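## Task

Move the mailing tube onto the top surface of the lab bench beside arm1, the steel tow-ball post onto the top of the wrapped box stack beside arm2, and the green hose coupler onto the top of the lab bench beside arm3. Each must keep its current upright orientation with its entire base resting on that top. Every other object must finish directly on the top of the furniture it occupies now. The attempt fails if any object is left unheld resting on a lower board beneath a top. A placement that stays put only because a robot is holding it does not count. At the end, open the grippers and move the arms away.

## Robot and tools

Setup. Three identical i2rt Big YAM arms, named arm1, arm2 and arm3, share a simulated room. Each has six revolute joints, a two-finger gripper and a wrist camera (arm1_cam_wrist, arm2_cam_wrist, arm3_cam_wrist). Two fixed room cameras, room_a and room_b, view the scene. With joints 1 and 6 at zero and the hand level and aimed forward, the wrist camera rides above the hand looking toward the fingertips. Maximum reach is roughly 1.0 m measured from the joint1 axis. Occasionally a loose object gets a brief external nudge.

Frames. Any pose mentioned refers to one common scene frame: origin on the floor, +z upward. The hand point lies halfway between the fingertips; its local z axis runs along the fingers and the fingers close along its local y axis. Robot foot poses are never printed.

execute_actions. Argument actions is a list holding either zero or one action. The action is an object keyed by robot name; under each name sits a joints object whose values are absolute joint targets (not offsets), one number per named joint, in radians except the gripper in metres. Any subset of joints or robots may be named. Allowed keys and ranges (tolerance for counting as reached in brackets):
- joint1_rad: -2.879 to 2.879 (0.045). Rotates the whole arm about its base; positive means counter-clockwise viewed from above; zero points the arm along the direction its foot faces.
- joint2_rad: 0 to 3.141 (0.14). Shoulder; zero has the upper arm lying roughly horizontal toward the back, increasing raises it and then brings it forward.
- joint3_rad: 0 to 3.019 (0.09). Elbow; zero folds the forearm back onto the upper arm, increasing extends it.
- joint4_rad: -1.692 to 1.57 (0.055). Hand pitch; positive tilts the fingers up.
- joint5_rad: -1.57 to 1.57 (0.03). Sideways hand swing; positive toward the arm's right.
- joint6_rad: -2.094 to 2.094 (0.035). Hand roll; positive is clockwise when seen from behind the hand.
- gripper_m: 0 to 0.093 (0.003). Fingertip separation; each pad squeezes with up to about 50-62 N, sometimes less.
Example: {"arm1": {"joints": {"gripper_m": 0.05}}, "arm2": {"joints": {"joint1_rad": 0.3}}}. All commanded motions begin simultaneously but may finish at different times, and joints move at differing speeds, so the hand can sweep a wide curve. An action runs at most 15 s. An unknown key or out-of-range number rejects the whole call with no motion. Omitted joints may still be driving toward earlier targets. Optional cameras lists which images to return: any of the five names, or "all"; omitted or null also gives all, [] gives none; the pictures line gives image order. An empty actions list simply reports state and images.

wait: seconds from 0 to 10; no new command, the simulation continues, and it returns the same report as an empty action.

zoom_image: camera (one of the five) and region [x0, y0, x1, y1] in pixels of that camera's most recent full image, top-left origin, at most 504 by 504; gives a closer view.

finished_scene: scene (1 or 2). Closes that scene irrevocably after the last command is held, reports success, and opens the next scene with its task. Ending a reply without any tool call ends all remaining scenes.

Reading results. joint_positions reports joint values. joint_status tells how each joint of the last accepted action ended: off_target means it stopped short and may keep pushing; contact_stop or time_out means it abandoned its target and holds where it rests, although after time_out a joint may keep a target (up to 0.375, 0.375, 0.113, 0.225, 0.075, 0.3 rad from its position for joints 1-6) and keep driving, listed under on_its_own. on_its_own describes motion not commanded in this call; its held at value is the target, not the current position. Sending a joint its reported position relieves pushing. A tiny target change may produce no motion. "joint command not followed" plus a cause line means a self/inter-arm collision check blocked that arm's joint targets (its gripper target still runs); those joints show not_followed and the arm may retry them on later actions until valid targets are sent. That check can react too late and ignores fingers, gripper housings and wrist cameras. No line reports two robots touching. A joint supporting a load tends to sag.

Motor heat. Holding loads warms motors, even during thinking time. MOTOR HOT appears from 85 °C; at 100 °C the arm goes limp and drops (OVER-TEMPERATURE FAULT), with unfinished keys reading limit_stop_at_motor_heat; resend targets afterward. Some heat persists into scene 2.

Timing.

Avoid. Arms pressing hard against each other (fails and ends the run) or hitting hard; knocking objects out of the work area or to the floor; drops, slips, slams and sustained hard pushing, since the arm does not halt on contact. Keep every non-target object on its current furniture top and nothing resting on a lower board unheld.

Each tool is called after "Emit:" as a command line: name --argument value for each argument, lists and objects as JSON in quotes; but a table of rows of numbers goes row by row, as --pt "numbers of a row", without its own name.

## Session

Emit:
execute_actions --actions '[]'

Scene clock: 0.00 s.
Motor temperatures (°C, as the motors report them): arm1=[29 29 28 30 30 26] | arm2=[27 30 27 29 26 28] | arm3=[30 27 30 26 26 28]
arm1.joint_positions: joint1_rad=+0.330 joint2_rad=+0.262 joint3_rad=+1.369 joint4_rad=-1.543 joint5_rad=+0.055 joint6_rad=+0.539 gripper_m=+0.095
arm1.joint_status: not commanded
arm1.hand: x=+0.7388 y=+0.2795 z=+1.5130 quat_wxyz=(-0.535, -0.494, -0.683, +0.060) (m; scene frame)
arm2.joint_positions: joint1_rad=-0.515 joint2_rad=+0.415 joint3_rad=+1.475 joint4_rad=-1.205 joint5_rad=+0.136 joint6_rad=-0.081 gripper_m=+0.095
arm2.joint_status: not commanded
arm2.hand: x=+0.0662 y=-0.9268 z=+1.5013 quat_wxyz=(-0.584, -0.271, -0.705, +0.296) (m; scene frame)
arm3.joint_positions: joint1_rad=+0.478 joint2_rad=+0.534 joint3_rad=+1.586 joint4_rad=-1.563 joint5_rad=-0.140 joint6_rad=+0.334 gripper_m=+0.094
arm3.joint_status: not commanded
arm3.hand: x=-0.7083 y=+0.6257 z=+1.4734 quat_wxyz=(-0.234, +0.546, -0.666, -0.452) (m; scene frame)
pictures: arm1_cam_wrist, arm2_cam_wrist, arm3_cam_wrist, room_a, room_b
Images, in order (width x height): arm1_cam_wrist 616x616, arm2_cam_wrist 616x616, arm3_cam_wrist 616x616, room_a 504x504, room_b 504x504.

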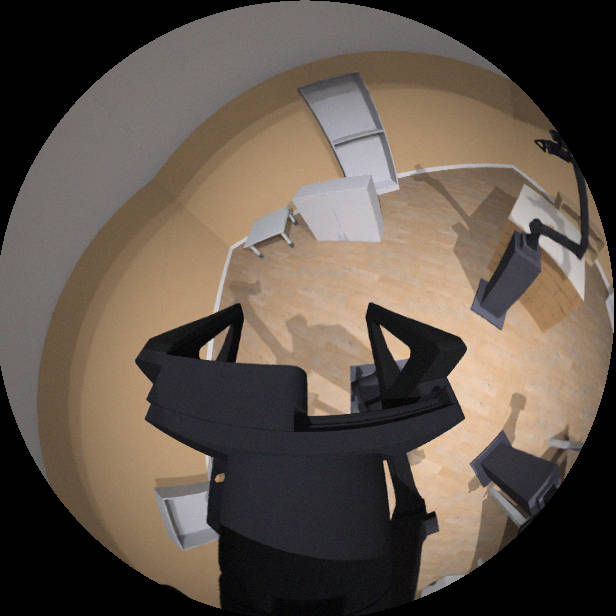

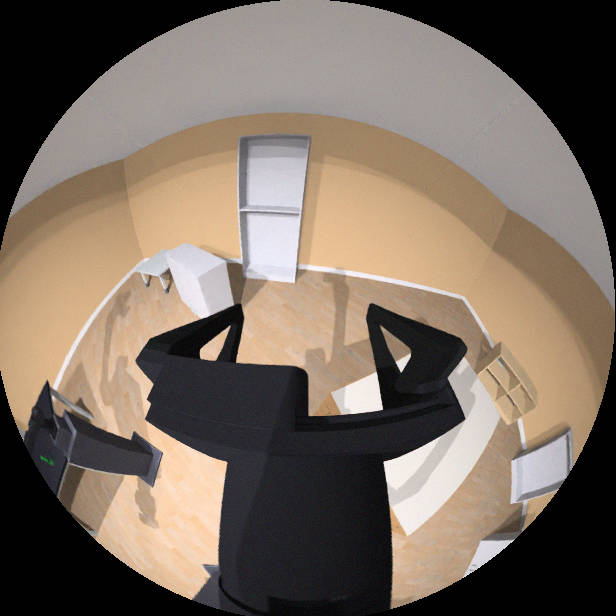

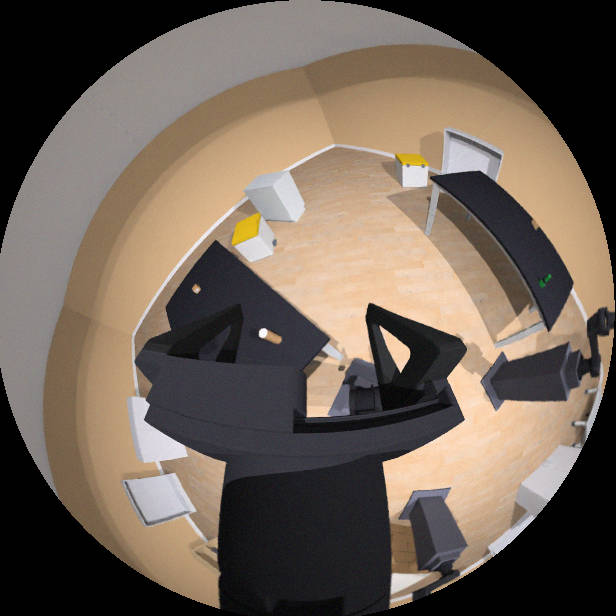

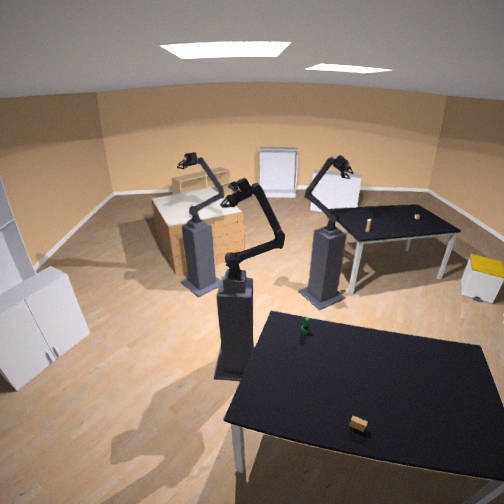

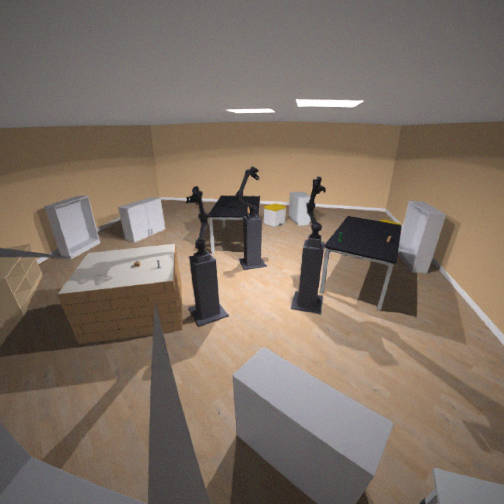

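Emit:
zoom_image --camera "room_b" --region '[50, 160, 300, 350]'

Emit:
zoom_image --camera "room_a" --region '[130, 130, 480, 400]'

Region (50, 160, 300, 350) of room_b's 504x504 image, scaled by 2.016, with more detail than that image has; it fills the top 383 rows of this view, and the rest is white.

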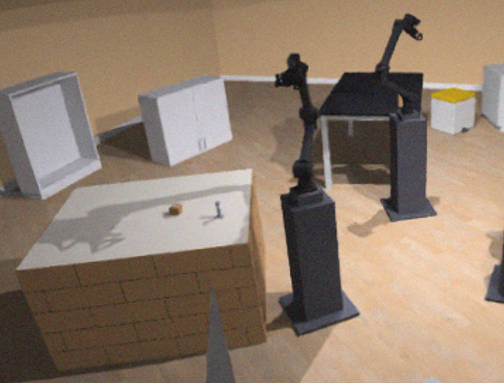

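Region (130, 130, 480, 400) of room_a's 504x504 image, scaled by 1.440, with more detail than that image has; it fills the top 389 rows of this view, and the rest is white.

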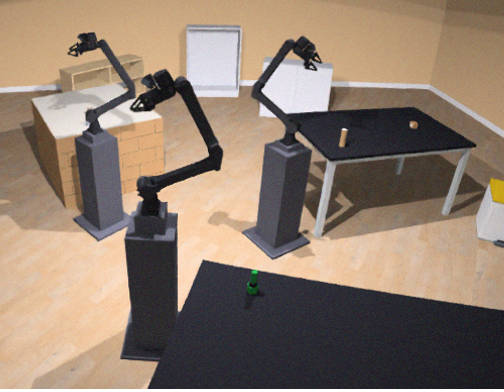

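Emit:
execute_actions --actions '[{"arm1": {"joints": {"joint1_rad": 2.3, "joint5_rad": 0, "joint6_rad": 0}}, "arm2": {"joints": {"joint5_rad": 0, "joint6_rad": 0}}, "arm3": {"joints": {"joint5_rad": 0, "joint6_rad": 0}}}]' --cameras '["arm1_cam_wrist", "arm3_cam_wrist", "room_a"]'

Scene clock: 66.93 s.
Motor temperatures (°C, as the motors report them): arm1=[29 30 30 30 30 26] | arm2=[27 30 30 29 26 28] | arm3=[30 27 33 26 26 28]
arm1.joint_positions: joint1_rad=+2.295 joint2_rad=+0.262 joint3_rad=+1.369 joint4_rad=-1.543 joint5_rad=+0.001 joint6_rad=+0.012 gripper_m=+0.095
arm1.joint_status: all done
arm1.hand: x=+0.7120 y=+0.3938 z=+1.5128 quat_wxyz=(-0.429, +0.503, -0.677, -0.324) (m; scene frame)
arm2.joint_positions: joint1_rad=-0.515 joint2_rad=+0.415 joint3_rad=+1.475 joint4_rad=-1.205 joint5_rad=+0.004 joint6_rad=-0.013 gripper_m=+0.095
arm2.joint_status: all done
arm2.hand: x=+0.0820 y=-0.9107 z=+1.5009 quat_wxyz=(-0.613, -0.255, -0.712, +0.230) (m; scene frame)
arm3.joint_positions: joint1_rad=+0.478 joint2_rad=+0.534 joint3_rad=+1.586 joint4_rad=-1.563 joint5_rad=-0.002 joint6_rad=+0.008 gripper_m=+0.094
arm3.joint_status: all done
arm3.hand: x=-0.6848 y=+0.6284 z=+1.4727 quat_wxyz=(-0.349, +0.623, -0.595, -0.368) (m; scene frame)
pictures: arm1_cam_wrist, arm3_cam_wrist, room_a
Images, in order (width x height): arm1_cam_wrist 616x616, arm3_cam_wrist 616x616, room_a 504x504.

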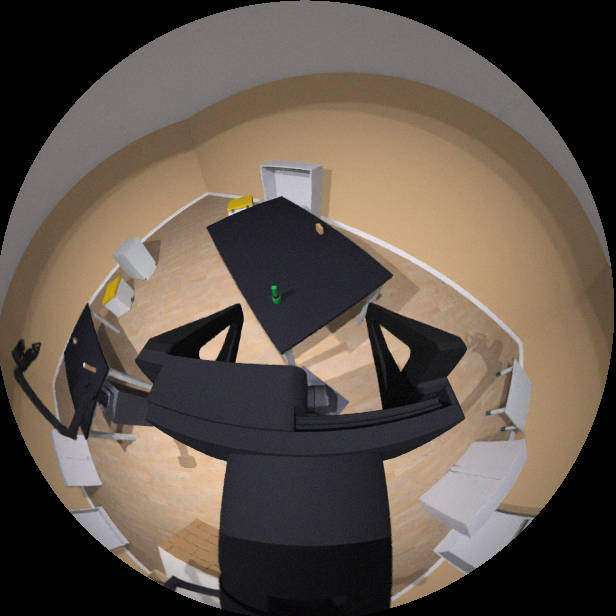

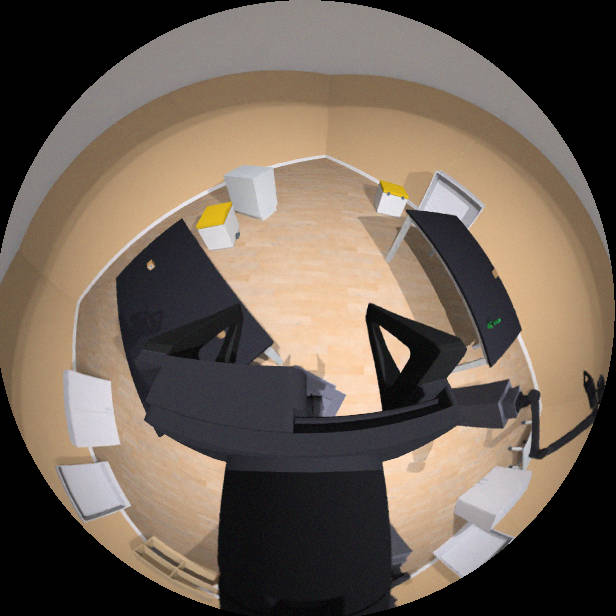

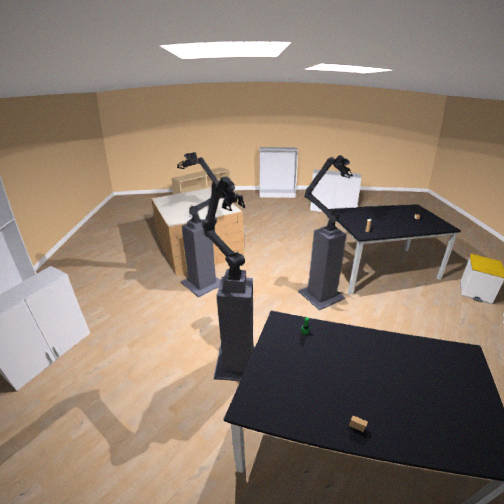

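Emit:
execute_actions --actions '[{"arm1": {"joints": {"joint2_rad": 1.0}}, "arm2": {"joints": {"joint4_rad": -0.4}}, "arm3": {"joints": {"joint3_rad": 1.1}}}]' --cameras '["arm1_cam_wrist", "arm3_cam_wrist"]'

Scene clock: 91.47 s.
Motor temperatures (°C, as the motors report them): arm1=[29 30 31 30 30 26] | arm2=[27 30 30 29 26 28] | arm3=[30 27 33 26 26 28]
arm1.joint_positions: joint1_rad=+2.295 joint2_rad=+1.007 joint3_rad=+1.369 joint4_rad=-1.543 joint5_rad=+0.001 joint6_rad=+0.012 gripper_m=+0.095
arm1.joint_status: all done
arm1.hand: x=+0.7849 y=+0.6435 z=+1.3757 quat_wxyz=(-0.155, +0.585, -0.788, -0.116) (m; scene frame)
arm2.joint_positions: joint1_rad=-0.515 joint2_rad=+0.415 joint3_rad=+1.475 joint4_rad=-0.423 joint5_rad=+0.004 joint6_rad=-0.013 gripper_m=+0.095
arm2.joint_status: all done
arm2.hand: x=+0.0473 y=-0.8812 z=+1.6825 quat_wxyz=(-0.837, -0.152, -0.423, +0.312) (m; scene frame)
arm3.joint_positions: joint1_rad=+0.478 joint2_rad=+0.542 joint3_rad=+1.102 joint4_rad=-1.563 joint5_rad=-0.002 joint6_rad=+0.008 gripper_m=+0.094
arm3.joint_status: all done
arm3.hand: x=-0.6864 y=+0.6833 z=+1.2591 quat_wxyz=(-0.194, +0.693, -0.663, -0.204) (m; scene frame)
pictures: arm1_cam_wrist, arm3_cam_wrist
Images, in order (width x height): arm1_cam_wrist 616x616, arm3_cam_wrist 616x616.

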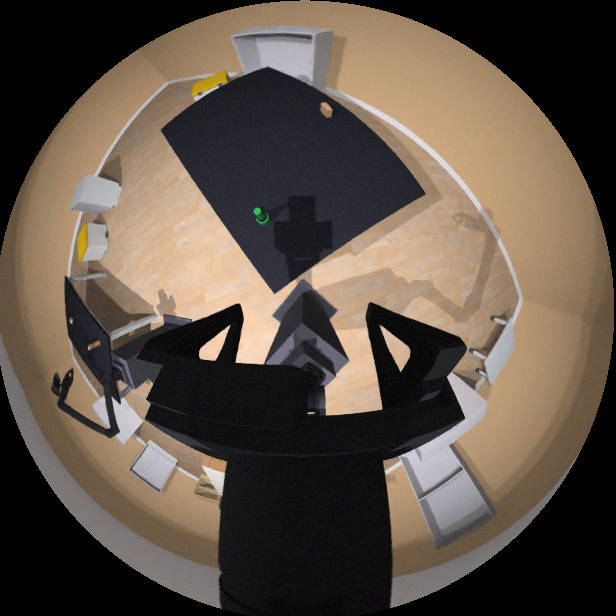

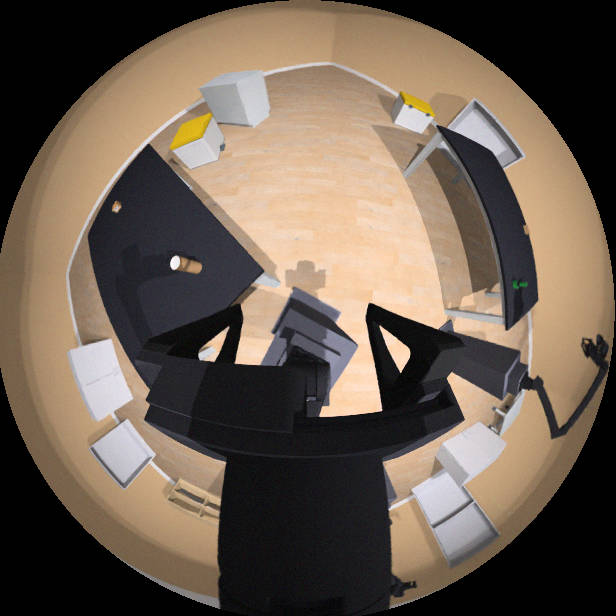

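Emit:
zoom_image --camera "arm1_cam_wrist" --region '[200, 150, 340, 290]'

Emit:
zoom_image --camera "arm3_cam_wrist" --region '[100, 180, 300, 340]'

Region (200, 150, 340, 290) of arm1_cam_wrist's 616x616 image, scaled by 3.600, with more detail than that image has.

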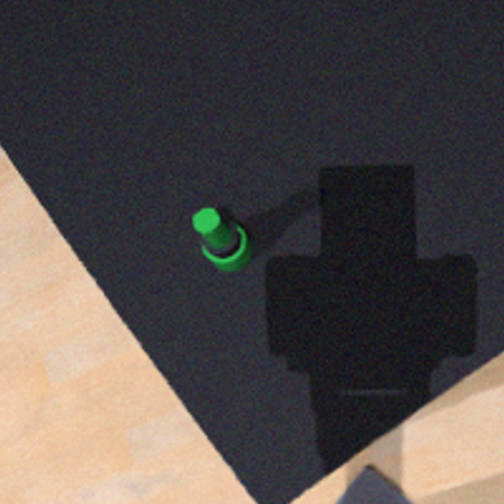

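Region (100, 180, 300, 340) of arm3_cam_wrist's 616x616 image, scaled by 2.520, with more detail than that image has; it fills the top 403 rows of this view, and the rest is white.

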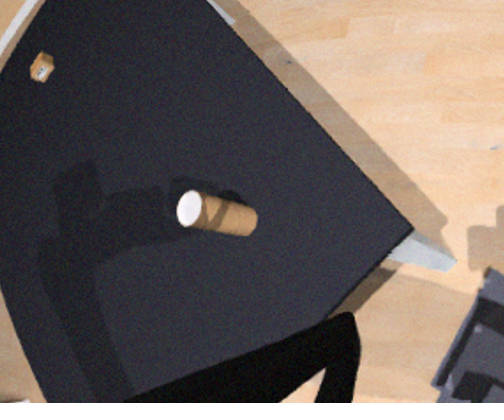

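Emit:
execute_actions --actions '[{"arm1": {"joints": {"joint1_rad": 2.59, "joint2_rad": 1.786, "joint3_rad": 1.724, "joint4_rad": -1.508}}, "arm3": {"joints": {"joint1_rad": 1.36, "joint2_rad": 1.442, "joint3_rad": 1.448, "joint4_rad": -1.577}}}]' --cameras '["arm1_cam_wrist", "arm3_cam_wrist", "room_a"]'

Scene clock: 172.03 s.
Motor temperatures (°C, as the motors report them): arm1=[29 30 34 30 30 26] | arm2=[27 30 30 29 26 28] | arm3=[30 27 35 26 26 28]
arm1.joint_positions: joint1_rad=+2.595 joint2_rad=+1.791 joint3_rad=+1.699 joint4_rad=-1.511 joint5_rad=+0.001 joint6_rad=+0.011 gripper_m=+0.095
arm1.joint_status: all done
arm1.hand: x=+0.6848 y=+0.8721 z=+1.1851 quat_wxyz=(+0.010, +0.709, -0.705, +0.013) (m; scene frame)
arm2.joint_positions: joint1_rad=-0.515 joint2_rad=+0.415 joint3_rad=+1.475 joint4_rad=-0.423 joint5_rad=+0.004 joint6_rad=-0.013 gripper_m=+0.095
arm2.joint_status: not commanded
arm2.hand: x=+0.0473 y=-0.8812 z=+1.6825 quat_wxyz=(-0.837, -0.152, -0.423, +0.312) (m; scene frame)
arm3.joint_positions: joint1_rad=+1.368 joint2_rad=+1.452 joint3_rad=+1.427 joint4_rad=-1.570 joint5_rad=+0.000 joint6_rad=+0.007 gripper_m=+0.094
arm3.joint_status: all done
arm3.hand: x=-1.0155 y=+0.7435 z=+1.1376 quat_wxyz=(+0.001, +0.950, -0.313, +0.013) (m; scene frame)
pictures: arm1_cam_wrist, arm3_cam_wrist, room_a
Images, in order (width x height): arm1_cam_wrist 616x616, arm3_cam_wrist 616x616, room_a 504x504.

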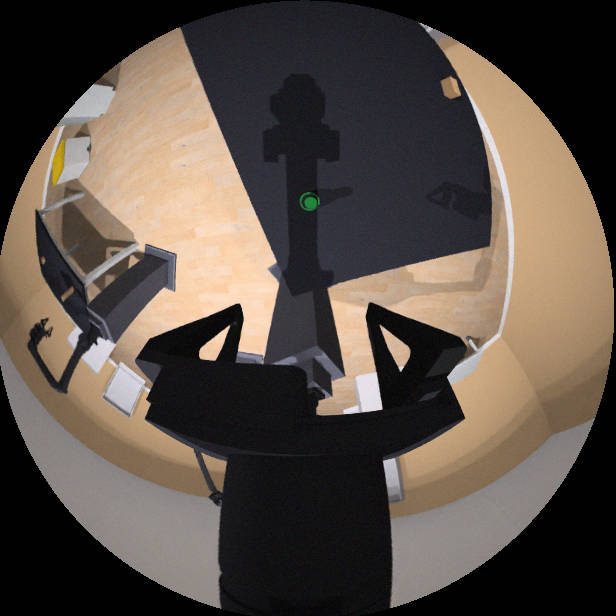

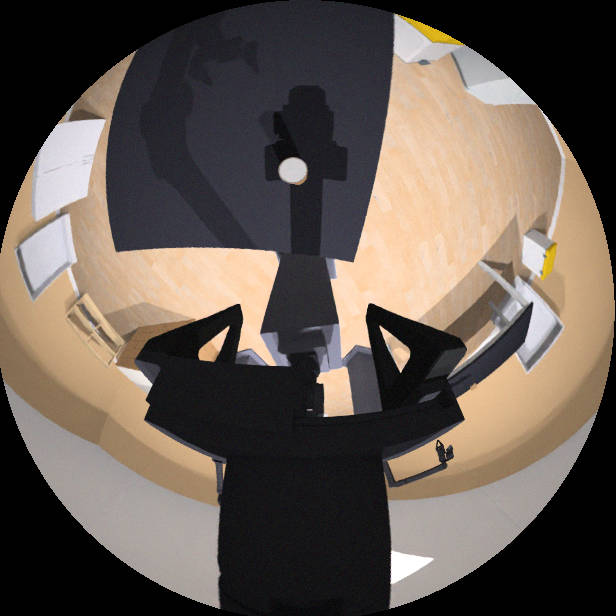

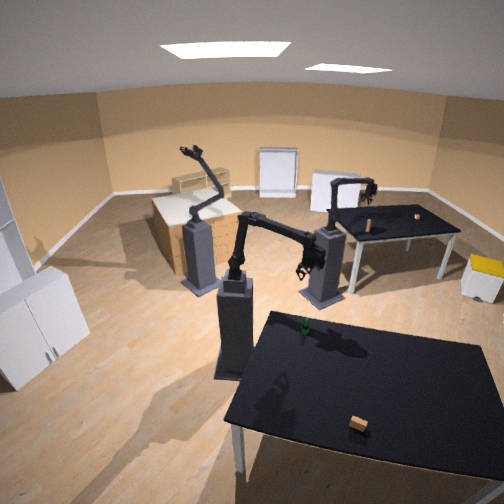

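Emit:
zoom_image --camera "arm1_cam_wrist" --region '[258, 150, 358, 250]'

Emit:
zoom_image --camera "arm3_cam_wrist" --region '[243, 120, 343, 220]'

Emit:
zoom_image --camera "room_a" --region '[260, 170, 420, 350]'

Region (258, 150, 358, 250) of arm1_cam_wrist's 616x616 image, scaled by 5.040, with more detail than that image has.

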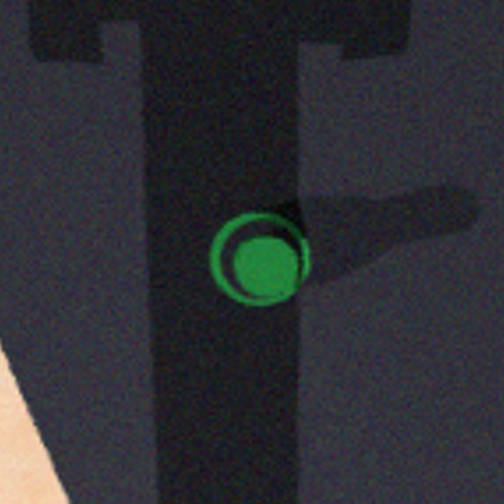

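Region (243, 120, 343, 220) of arm3_cam_wrist's 616x616 image, scaled by 5.040, with more detail than that image has.

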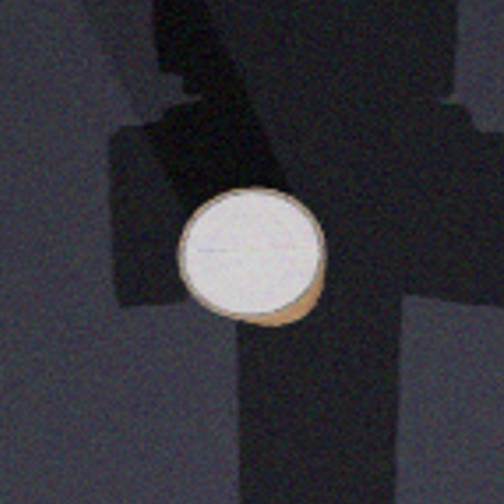

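Region (260, 170, 420, 350) of room_a's 504x504 image, scaled by 2.800, with more detail than that image has.

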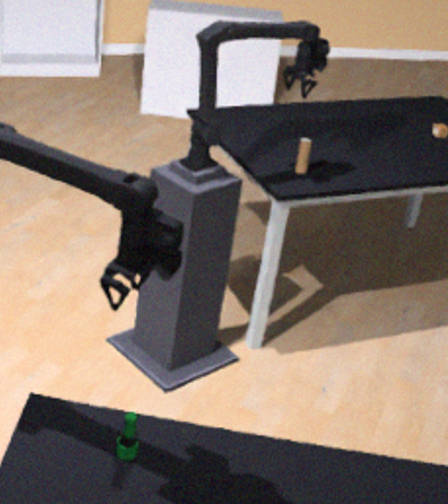

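Emit:
execute_actions --actions '[{"arm1": {"joints": {"joint1_rad": 2.575, "joint2_rad": 2.089, "joint4_rad": 1.15}}, "arm3": {"joints": {"joint1_rad": 1.405, "joint2_rad": 1.53, "joint4_rad": 0.85}}}]' --cameras '[]'

Emit:
execute_actions --actions '[{"arm1": {"joints": {"joint3_rad": 0.539}}, "arm3": {"joints": {"joint3_rad": 0.283}}}]' --cameras '["arm1_cam_wrist", "arm3_cam_wrist", "room_a"]'

Scene clock: 278.37 s.
Motor temperatures (°C, as the motors report them): arm1=[29 33 37 30 30 26] | arm2=[27 31 31 29 26 28] | arm3=[30 29 39 26 26 28]
arm1.joint_positions: joint1_rad=+2.582 joint2_rad=+2.098 joint3_rad=+1.699 joint4_rad=+1.135 joint5_rad=+0.001 joint6_rad=+0.011 gripper_m=+0.095
arm1.joint_status: all done
arm1.hand: x=+0.6902 y=+1.1346 z=+1.4212 quat_wxyz=(-0.642, +0.286, -0.287, -0.651) (m; scene frame)
arm2.joint_positions: joint1_rad=-0.515 joint2_rad=+0.415 joint3_rad=+1.475 joint4_rad=-0.423 joint5_rad=+0.004 joint6_rad=-0.013 gripper_m=+0.095
arm2.joint_status: not commanded
arm2.hand: x=+0.0473 y=-0.8812 z=+1.6825 quat_wxyz=(-0.837, -0.152, -0.423, +0.312) (m; scene frame)
arm3.joint_positions: joint1_rad=+1.402 joint2_rad=+1.535 joint3_rad=+1.427 joint4_rad=+0.830 joint5_rad=+0.000 joint6_rad=+0.007 gripper_m=+0.094
arm3.joint_status: all done
arm3.hand: x=-1.2081 y=+0.8541 z=+1.5104 quat_wxyz=(-0.266, +0.395, -0.120, -0.871) (m; scene frame)
pictures: none
No camera images: the call's "cameras" was empty. Leave "cameras" out to get every camera's image.

Scene clock: 280.00 s.
Motor temperatures (°C, as the motors report them): arm1=[29 33 36 30 30 26] | arm2=[27 31 31 29 26 28] | arm3=[30 29 38 26 26 28]
arm1.joint_positions: joint1_rad=+2.582 joint2_rad=+2.087 joint3_rad=+0.540 joint4_rad=+1.140 joint5_rad=+0.001 joint6_rad=+0.011 gripper_m=+0.095
arm1.joint_status: all done
arm1.hand: x=+0.6927 y=+0.8319 z=+0.9277 quat_wxyz=(-0.387, +0.589, -0.592, -0.391) (m; scene frame)
arm2.joint_positions: joint1_rad=-0.515 joint2_rad=+0.415 joint3_rad=+1.475 joint4_rad=-0.423 joint5_rad=+0.004 joint6_rad=-0.013 gripper_m=+0.095
arm2.joint_status: not commanded
arm2.hand: x=+0.0473 y=-0.8812 z=+1.6825 quat_wxyz=(-0.837, -0.152, -0.423, +0.312) (m; scene frame)
arm3.joint_positions: joint1_rad=+1.402 joint2_rad=+1.535 joint3_rad=+0.284 joint4_rad=+0.836 joint5_rad=+0.000 joint6_rad=+0.007 gripper_m=+0.094
arm3.joint_status: all done
arm3.hand: x=-1.0235 y=+0.7336 z=+0.9276 quat_wxyz=(-0.161, +0.801, -0.247, -0.521) (m; scene frame)
pictures: arm1_cam_wrist, arm3_cam_wrist, room_a
Images, in order (width x height): arm1_cam_wrist 616x616, arm3_cam_wrist 616x616, room_a 504x504.

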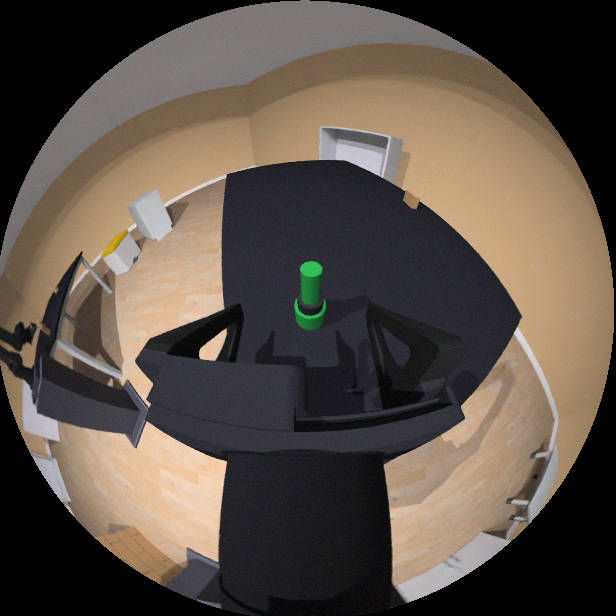

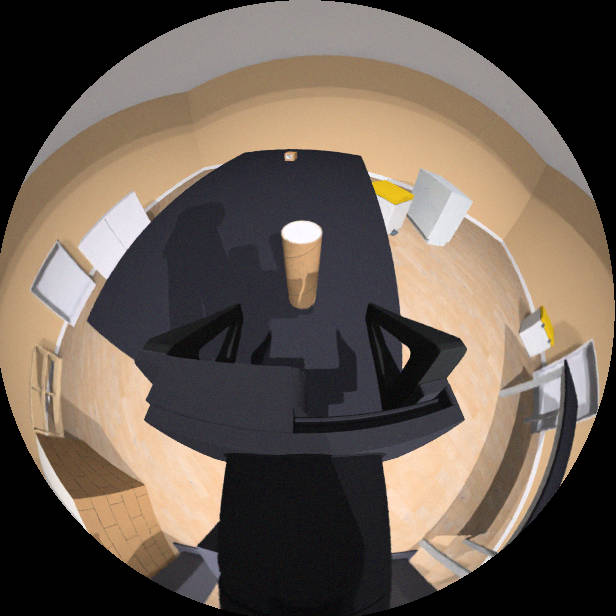

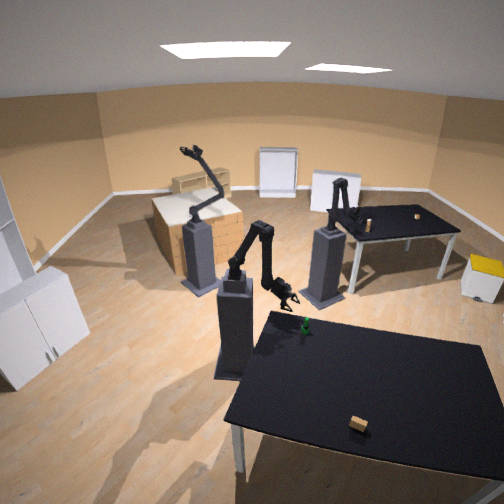

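Emit:
zoom_image --camera "arm1_cam_wrist" --region '[235, 235, 375, 375]'

Emit:
zoom_image --camera "arm3_cam_wrist" --region '[235, 200, 375, 340]'

Region (235, 235, 375, 375) of arm1_cam_wrist's 616x616 image, scaled by 3.600, with more detail than that image has.

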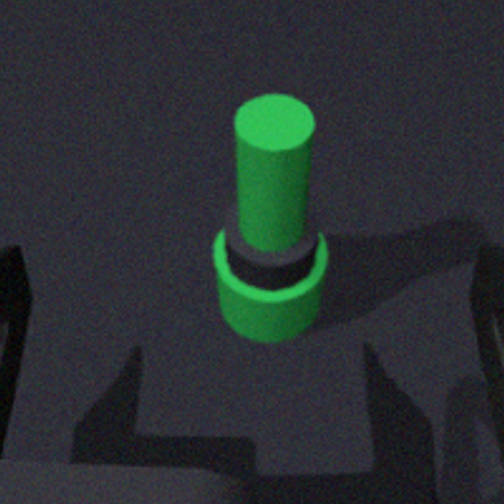

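Region (235, 200, 375, 340) of arm3_cam_wrist's 616x616 image, scaled by 3.600, with more detail than that image has.

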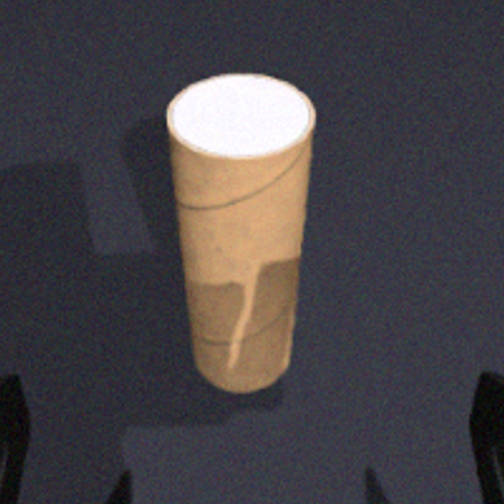

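Emit:
execute_actions --actions '[{"arm1": {"joints": {"joint1_rad": 2.565, "joint2_rad": 2.406, "joint3_rad": 0.92, "joint4_rad": 1.11}}, "arm3": {"joints": {"joint3_rad": 1.832}}}]' --cameras '["arm1_cam_wrist"]'

Scene clock: 357.00 s.
Motor temperatures (°C, as the motors report them): arm1=[29 33 32 30 30 26] | arm2=[27 31 31 29 26 28] | arm3=[30 28 35 26 26 28]
arm1.joint_positions: joint1_rad=+2.574 joint2_rad=+2.399 joint3_rad=+0.903 joint4_rad=+1.116 joint5_rad=+0.001 joint6_rad=+0.011 gripper_m=+0.095
arm1.joint_status: all done
arm1.hand: x=+0.6975 y=+0.9327 z=+0.8446 quat_wxyz=(-0.396, +0.581, -0.590, -0.397) (m; scene frame)
arm2.joint_positions: joint1_rad=-0.515 joint2_rad=+0.415 joint3_rad=+1.475 joint4_rad=-0.423 joint5_rad=+0.004 joint6_rad=-0.013 gripper_m=+0.095
arm2.joint_status: not commanded
arm2.hand: x=+0.0473 y=-0.8812 z=+1.6825 quat_wxyz=(-0.837, -0.152, -0.423, +0.312) (m; scene frame)
arm3.joint_positions: joint1_rad=+1.402 joint2_rad=+1.522 joint3_rad=+1.790 joint4_rad=+0.838 joint5_rad=+0.000 joint6_rad=+0.007 gripper_m=+0.094
arm3.joint_status: all done
arm3.hand: x=-1.1341 y=+0.8023 z=+1.7110 quat_wxyz=(-0.283, +0.222, -0.066, -0.931) (m; scene frame)
pictures: arm1_cam_wrist
Images, in order (width x height): arm1_cam_wrist 616x616.

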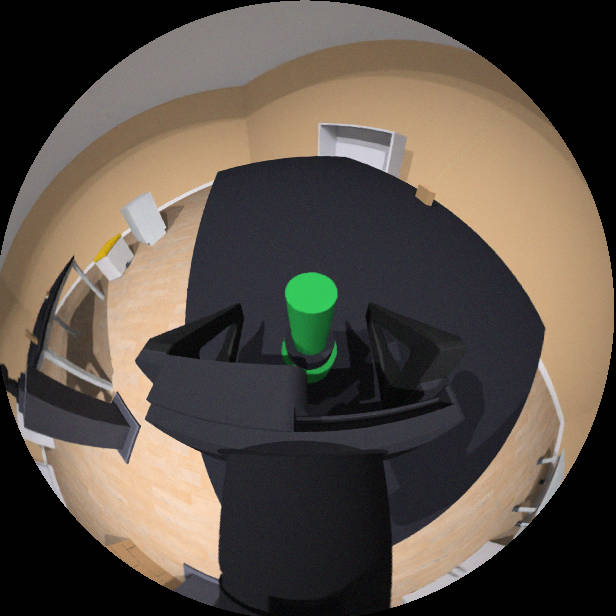

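Emit:
zoom_image --camera "arm1_cam_wrist" --region '[225, 255, 385, 415]'

Region (225, 255, 385, 415) of arm1_cam_wrist's 616x616 image, scaled by 3.150, with more detail than that image has.

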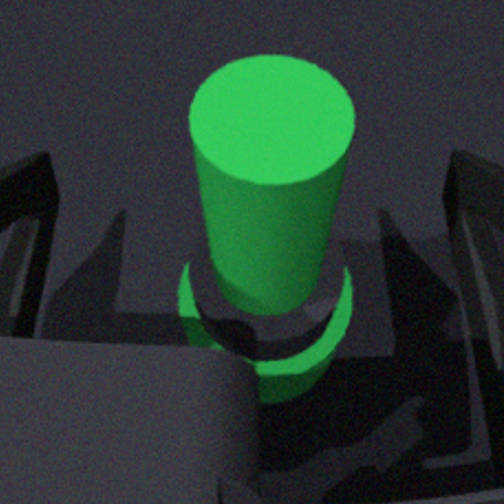

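Emit:
execute_actions --actions '[{"arm1": {"joints": {"joint2_rad": 2.494, "joint3_rad": 0.978, "joint4_rad": 1.12}}, "arm3": {"joints": {"joint4_rad": 0.0}}}]' --cameras '["arm1_cam_wrist", "room_a"]'

Emit:
zoom_image --camera "room_a" --region '[250, 270, 350, 350]'

Scene clock: 394.90 s.
Motor temperatures (°C, as the motors report them): arm1=[29 33 32 30 30 26] | arm2=[27 31 31 29 26 28] | arm3=[30 29 41 26 26 28]
arm1.joint_positions: joint1_rad=+2.574 joint2_rad=+2.483 joint3_rad=+0.970 joint4_rad=+1.116 joint5_rad=+0.001 joint6_rad=+0.011 gripper_m=+0.095
arm1.joint_status: all done
arm1.hand: x=+0.6977 y=+0.9405 z=+0.8124 quat_wxyz=(-0.391, +0.585, -0.593, -0.392) (m; scene frame)
arm2.joint_positions: joint1_rad=-0.515 joint2_rad=+0.415 joint3_rad=+1.475 joint4_rad=-0.423 joint5_rad=+0.004 joint6_rad=-0.013 gripper_m=+0.095
arm2.joint_status: not commanded
arm2.hand: x=+0.0473 y=-0.8812 z=+1.6825 quat_wxyz=(-0.837, -0.152, -0.423, +0.312) (m; scene frame)
arm3.joint_positions: joint1_rad=+1.402 joint2_rad=+1.522 joint3_rad=+1.790 joint4_rad=+0.014 joint5_rad=+0.000 joint6_rad=+0.007 gripper_m=+0.094
arm3.joint_status: all done
arm3.hand: x=-1.2375 y=+0.8736 z=+1.5594 quat_wxyz=(-0.234, +0.575, -0.176, -0.764) (m; scene frame)
pictures: arm1_cam_wrist, room_a
Images, in order (width x height): arm1_cam_wrist 616x616, room_a 504x504.

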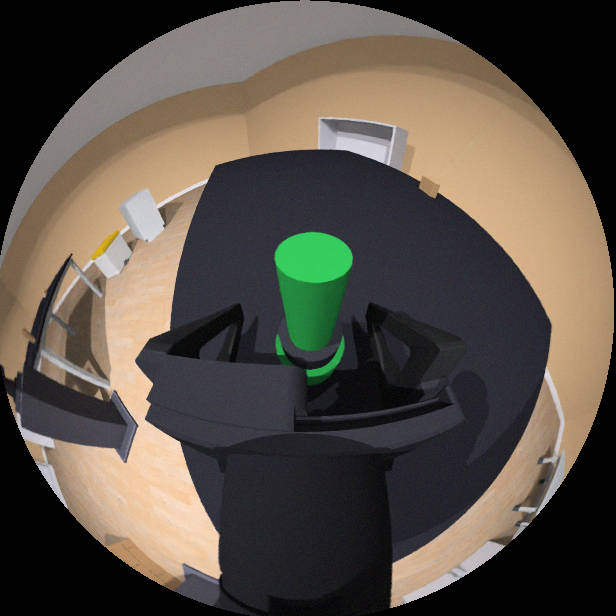

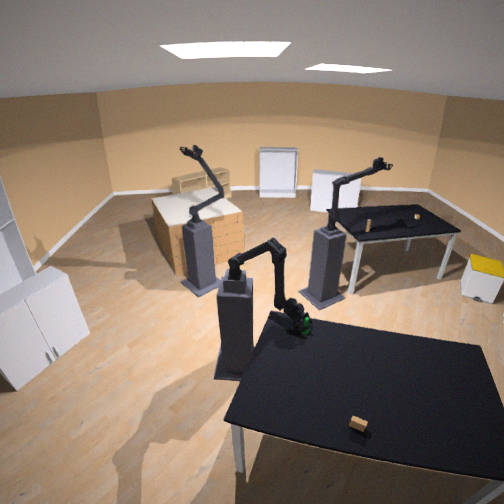

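Region (250, 270, 350, 350) of room_a's 504x504 image, scaled by 5.040, with more detail than that image has; it fills the top 403 rows of this view, and the rest is white.

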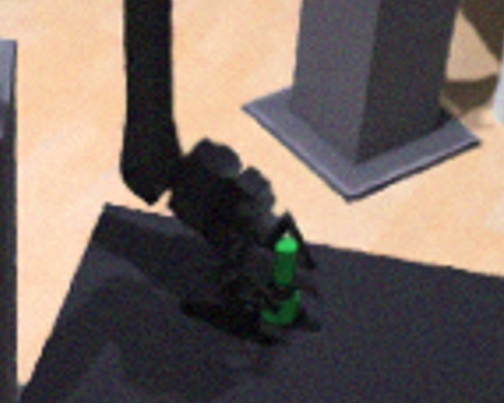

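Emit:
execute_actions --actions '[{"arm1": {"joints": {"joint2_rad": 2.558, "joint3_rad": 0.985, "joint4_rad": 1.185}}, "arm3": {"joints": {"joint4_rad": -0.7}}}]' --cameras '["arm1_cam_wrist"]'

Emit:
zoom_image --camera "arm1_cam_wrist" --region '[205, 180, 405, 400]'

Scene clock: 414.37 s.
Motor temperatures (°C, as the motors report them): arm1=[29 34 32 30 30 26] | arm2=[27 31 32 29 26 28] | arm3=[30 29 42 26 26 28]
arm1.joint_positions: joint1_rad=+2.574 joint2_rad=+2.547 joint3_rad=+0.973 joint4_rad=+1.167 joint5_rad=+0.001 joint6_rad=+0.011 gripper_m=+0.095
arm1.joint_status: all done
arm1.hand: x=+0.6977 y=+0.9270 z=+0.7874 quat_wxyz=(-0.388, +0.587, -0.595, -0.389) (m; scene frame)
arm2.joint_positions: joint1_rad=-0.515 joint2_rad=+0.415 joint3_rad=+1.475 joint4_rad=-0.423 joint5_rad=+0.004 joint6_rad=-0.013 gripper_m=+0.095
arm2.joint_status: not commanded
arm2.hand: x=+0.0473 y=-0.8812 z=+1.6825 quat_wxyz=(-0.837, -0.152, -0.423, +0.312) (m; scene frame)
arm3.joint_positions: joint1_rad=+1.402 joint2_rad=+1.522 joint3_rad=+1.790 joint4_rad=-0.686 joint5_rad=+0.000 joint6_rad=+0.007 gripper_m=+0.094
arm3.joint_status: all done
arm3.hand: x=-1.2271 y=+0.8679 z=+1.3912 quat_wxyz=(-0.161, +0.801, -0.248, -0.520) (m; scene frame)
pictures: arm1_cam_wrist
Images, in order (width x height): arm1_cam_wrist 616x616.

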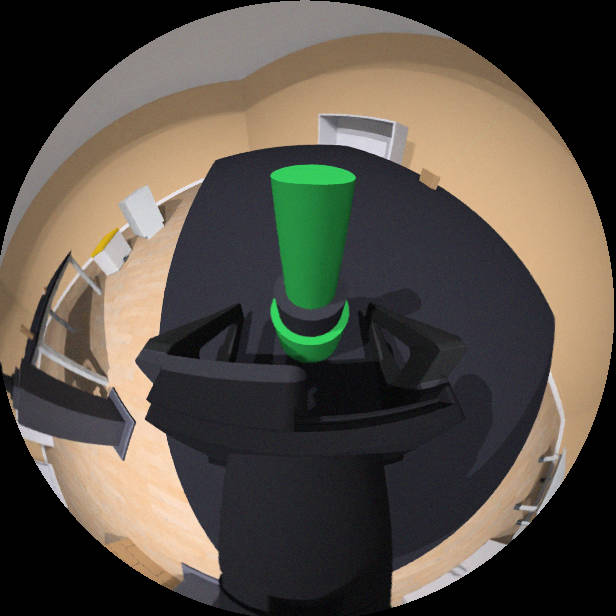

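Region (205, 180, 405, 400) of arm1_cam_wrist's 616x616 image, scaled by 2.291, with more detail than that image has; it fills the left 458 columns of this view, and the rest is white.

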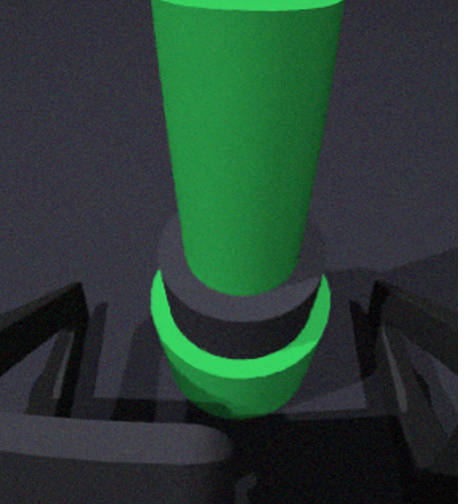

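Emit:
execute_actions --actions '[{"arm1": {"joints": {"gripper_m": 0.0}}, "arm3": {"joints": {"joint4_rad": -1.373}}}]' --cameras '["arm1_cam_wrist"]'

Scene clock: 423.53 s.
Motor temperatures (°C, as the motors report them): arm1=[29 34 32 30 30 26] | arm2=[27 31 32 29 26 28] | arm3=[30 29 43 26 26 28]
arm1.joint_positions: joint1_rad=+2.573 joint2_rad=+2.547 joint3_rad=+0.973 joint4_rad=+1.168 joint5_rad=+0.001 joint6_rad=+0.009 gripper_m=+0.049
arm1.joint_status: gripper_m off_target (ended at +0.049, target +0.000)
arm1.hand: x=+0.6979 y=+0.9271 z=+0.7875 quat_wxyz=(-0.389, +0.587, -0.594, -0.389) (m; scene frame)
arm2.joint_positions: joint1_rad=-0.515 joint2_rad=+0.415 joint3_rad=+1.475 joint4_rad=-0.423 joint5_rad=+0.004 joint6_rad=-0.013 gripper_m=+0.095
arm2.joint_status: not commanded
arm2.hand: x=+0.0473 y=-0.8812 z=+1.6825 quat_wxyz=(-0.837, -0.152, -0.423, +0.312) (m; scene frame)
arm3.joint_positions: joint1_rad=+1.402 joint2_rad=+1.522 joint3_rad=+1.790 joint4_rad=-1.359 joint5_rad=+0.000 joint6_rad=+0.007 gripper_m=+0.094
arm3.joint_status: all done
arm3.hand: x=-1.1343 y=+0.8059 z=+1.2730 quat_wxyz=(-0.072, +0.928, -0.288, -0.226) (m; scene frame)
pictures: arm1_cam_wrist
Images, in order (width x height): arm1_cam_wrist 616x616.

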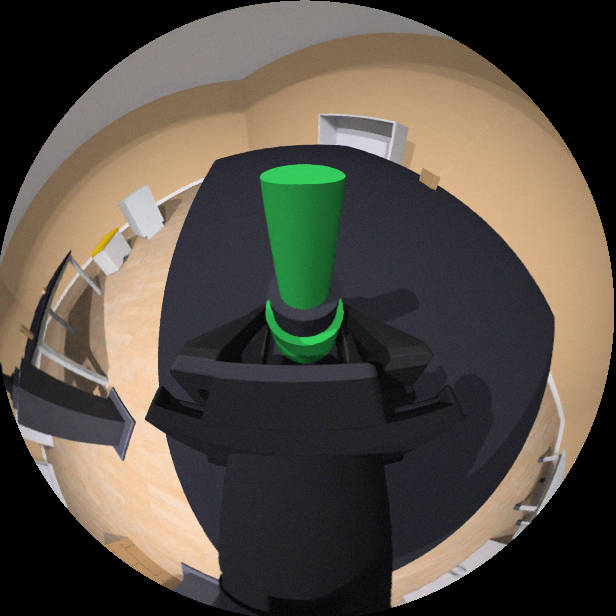

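Emit:
execute_actions --actions '[{"arm1": {"joints": {"joint2_rad": 2.2}}, "arm3": {"joints": {"joint1_rad": 0.4}}}]' --cameras '["arm1_cam_wrist"]'

Emit:
execute_actions --actions '[{"arm1": {"joints": {"joint1_rad": -2.253, "joint2_rad": 2.04, "joint3_rad": 1.445, "joint4_rad": 0.21}}, "arm3": {"joints": {"joint1_rad": -1.262, "joint2_rad": 1.509, "joint3_rad": 1.85, "joint4_rad": -1.373}}}]' --cameras '["arm1_cam_wrist", "arm3_cam_wrist", "room_a", "room_b"]'

Scene clock: 466.60 s.
Motor temperatures (°C, as the motors report them): arm1=[29 34 32 30 30 26] | arm2=[27 31 32 29 26 28] | arm3=[30 29 44 26 26 28]
arm1.joint_positions: joint1_rad=+2.573 joint2_rad=+2.193 joint3_rad=+0.973 joint4_rad=+1.177 joint5_rad=+0.001 joint6_rad=+0.009 gripper_m=+0.049
arm1.joint_status: all done
arm1.hand: x=+0.6977 y=+1.0037 z=+1.0093 quat_wxyz=(-0.489, +0.508, -0.514, -0.489) (m; scene frame)
arm2.joint_positions: joint1_rad=-0.515 joint2_rad=+0.415 joint3_rad=+1.475 joint4_rad=-0.423 joint5_rad=+0.004 joint6_rad=-0.013 gripper_m=+0.095
arm2.joint_status: not commanded
arm2.hand: x=+0.0473 y=-0.8812 z=+1.6825 quat_wxyz=(-0.837, -0.152, -0.423, +0.312) (m; scene frame)
arm3.joint_positions: joint1_rad=+0.392 joint2_rad=+1.533 joint3_rad=+1.790 joint4_rad=-1.359 joint5_rad=+0.002 joint6_rad=+0.006 gripper_m=+0.094
arm3.joint_status: all done
arm3.hand: x=-0.6570 y=+1.0506 z=+1.2706 quat_wxyz=(-0.170, +0.674, -0.701, -0.161) (m; scene frame)
pictures: arm1_cam_wrist
Images, in order (width x height): arm1_cam_wrist 616x616.

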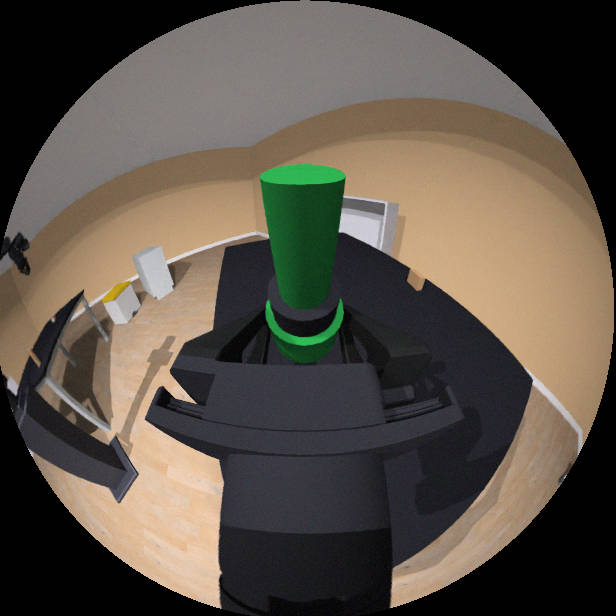

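Scene clock: 470.33 s.
Motor temperatures (°C, as the motors report them): arm1=[29 34 33 30 30 26] | arm2=[27 31 32 29 26 28] | arm3=[30 29 44 26 26 28]
arm1.joint_positions: joint1_rad=-2.254 joint2_rad=+2.050 joint3_rad=+1.440 joint4_rad=+0.213 joint5_rad=+0.001 joint6_rad=+0.009 gripper_m=+0.049
arm1.joint_status: all done
arm1.hand: x=-0.0972 y=+0.4247 z=+1.0999 quat_wxyz=(+0.031, -0.832, +0.054, +0.552) (m; scene frame)
arm2.joint_positions: joint1_rad=-0.515 joint2_rad=+0.415 joint3_rad=+1.475 joint4_rad=-0.423 joint5_rad=+0.004 joint6_rad=-0.013 gripper_m=+0.095
arm2.joint_status: not commanded
arm2.hand: x=+0.0473 y=-0.8812 z=+1.6825 quat_wxyz=(-0.837, -0.152, -0.423, +0.312) (m; scene frame)
arm3.joint_positions: joint1_rad=-1.270 joint2_rad=+1.526 joint3_rad=+1.790 joint4_rad=-1.359 joint5_rad=+0.001 joint6_rad=+0.006 gripper_m=+0.094
arm3.joint_status: all done
arm3.hand: x=-0.1273 y=+0.4249 z=+1.2738 quat_wxyz=(-0.237, -0.065, -0.969, +0.012) (m; scene frame)
pictures: arm1_cam_wrist, arm3_cam_wrist, room_a, room_b
Images, in order (width x height): arm1_cam_wrist 616x616, arm3_cam_wrist 616x616, room_a 504x504, room_b 504x504.

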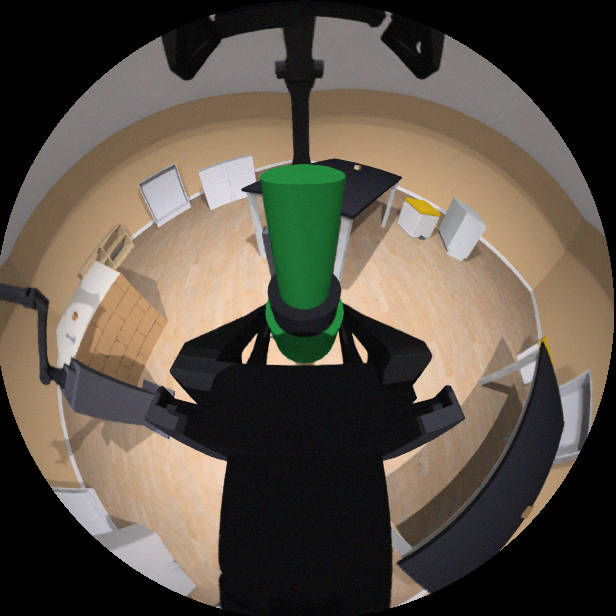

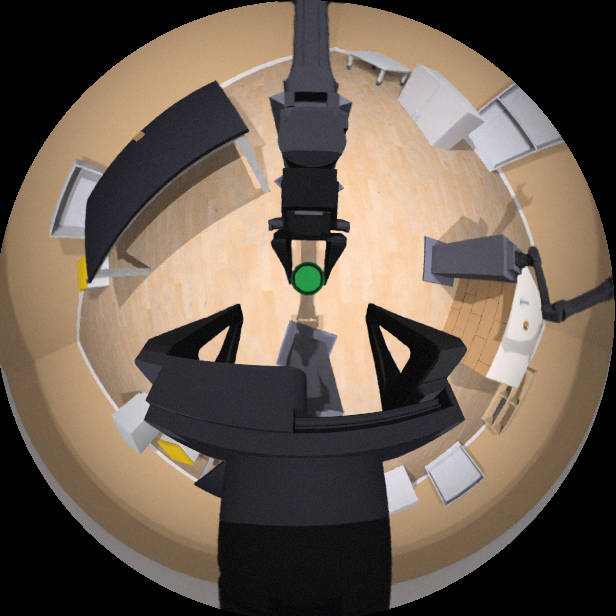

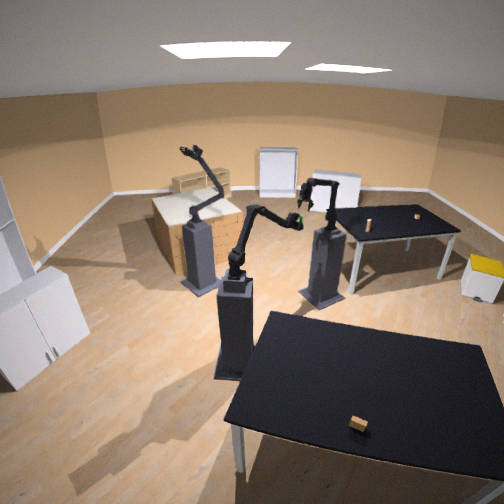

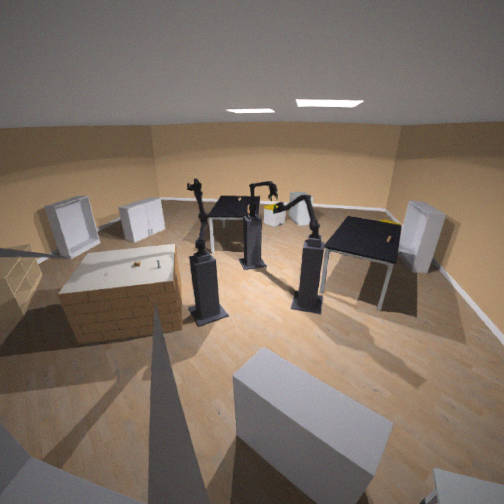

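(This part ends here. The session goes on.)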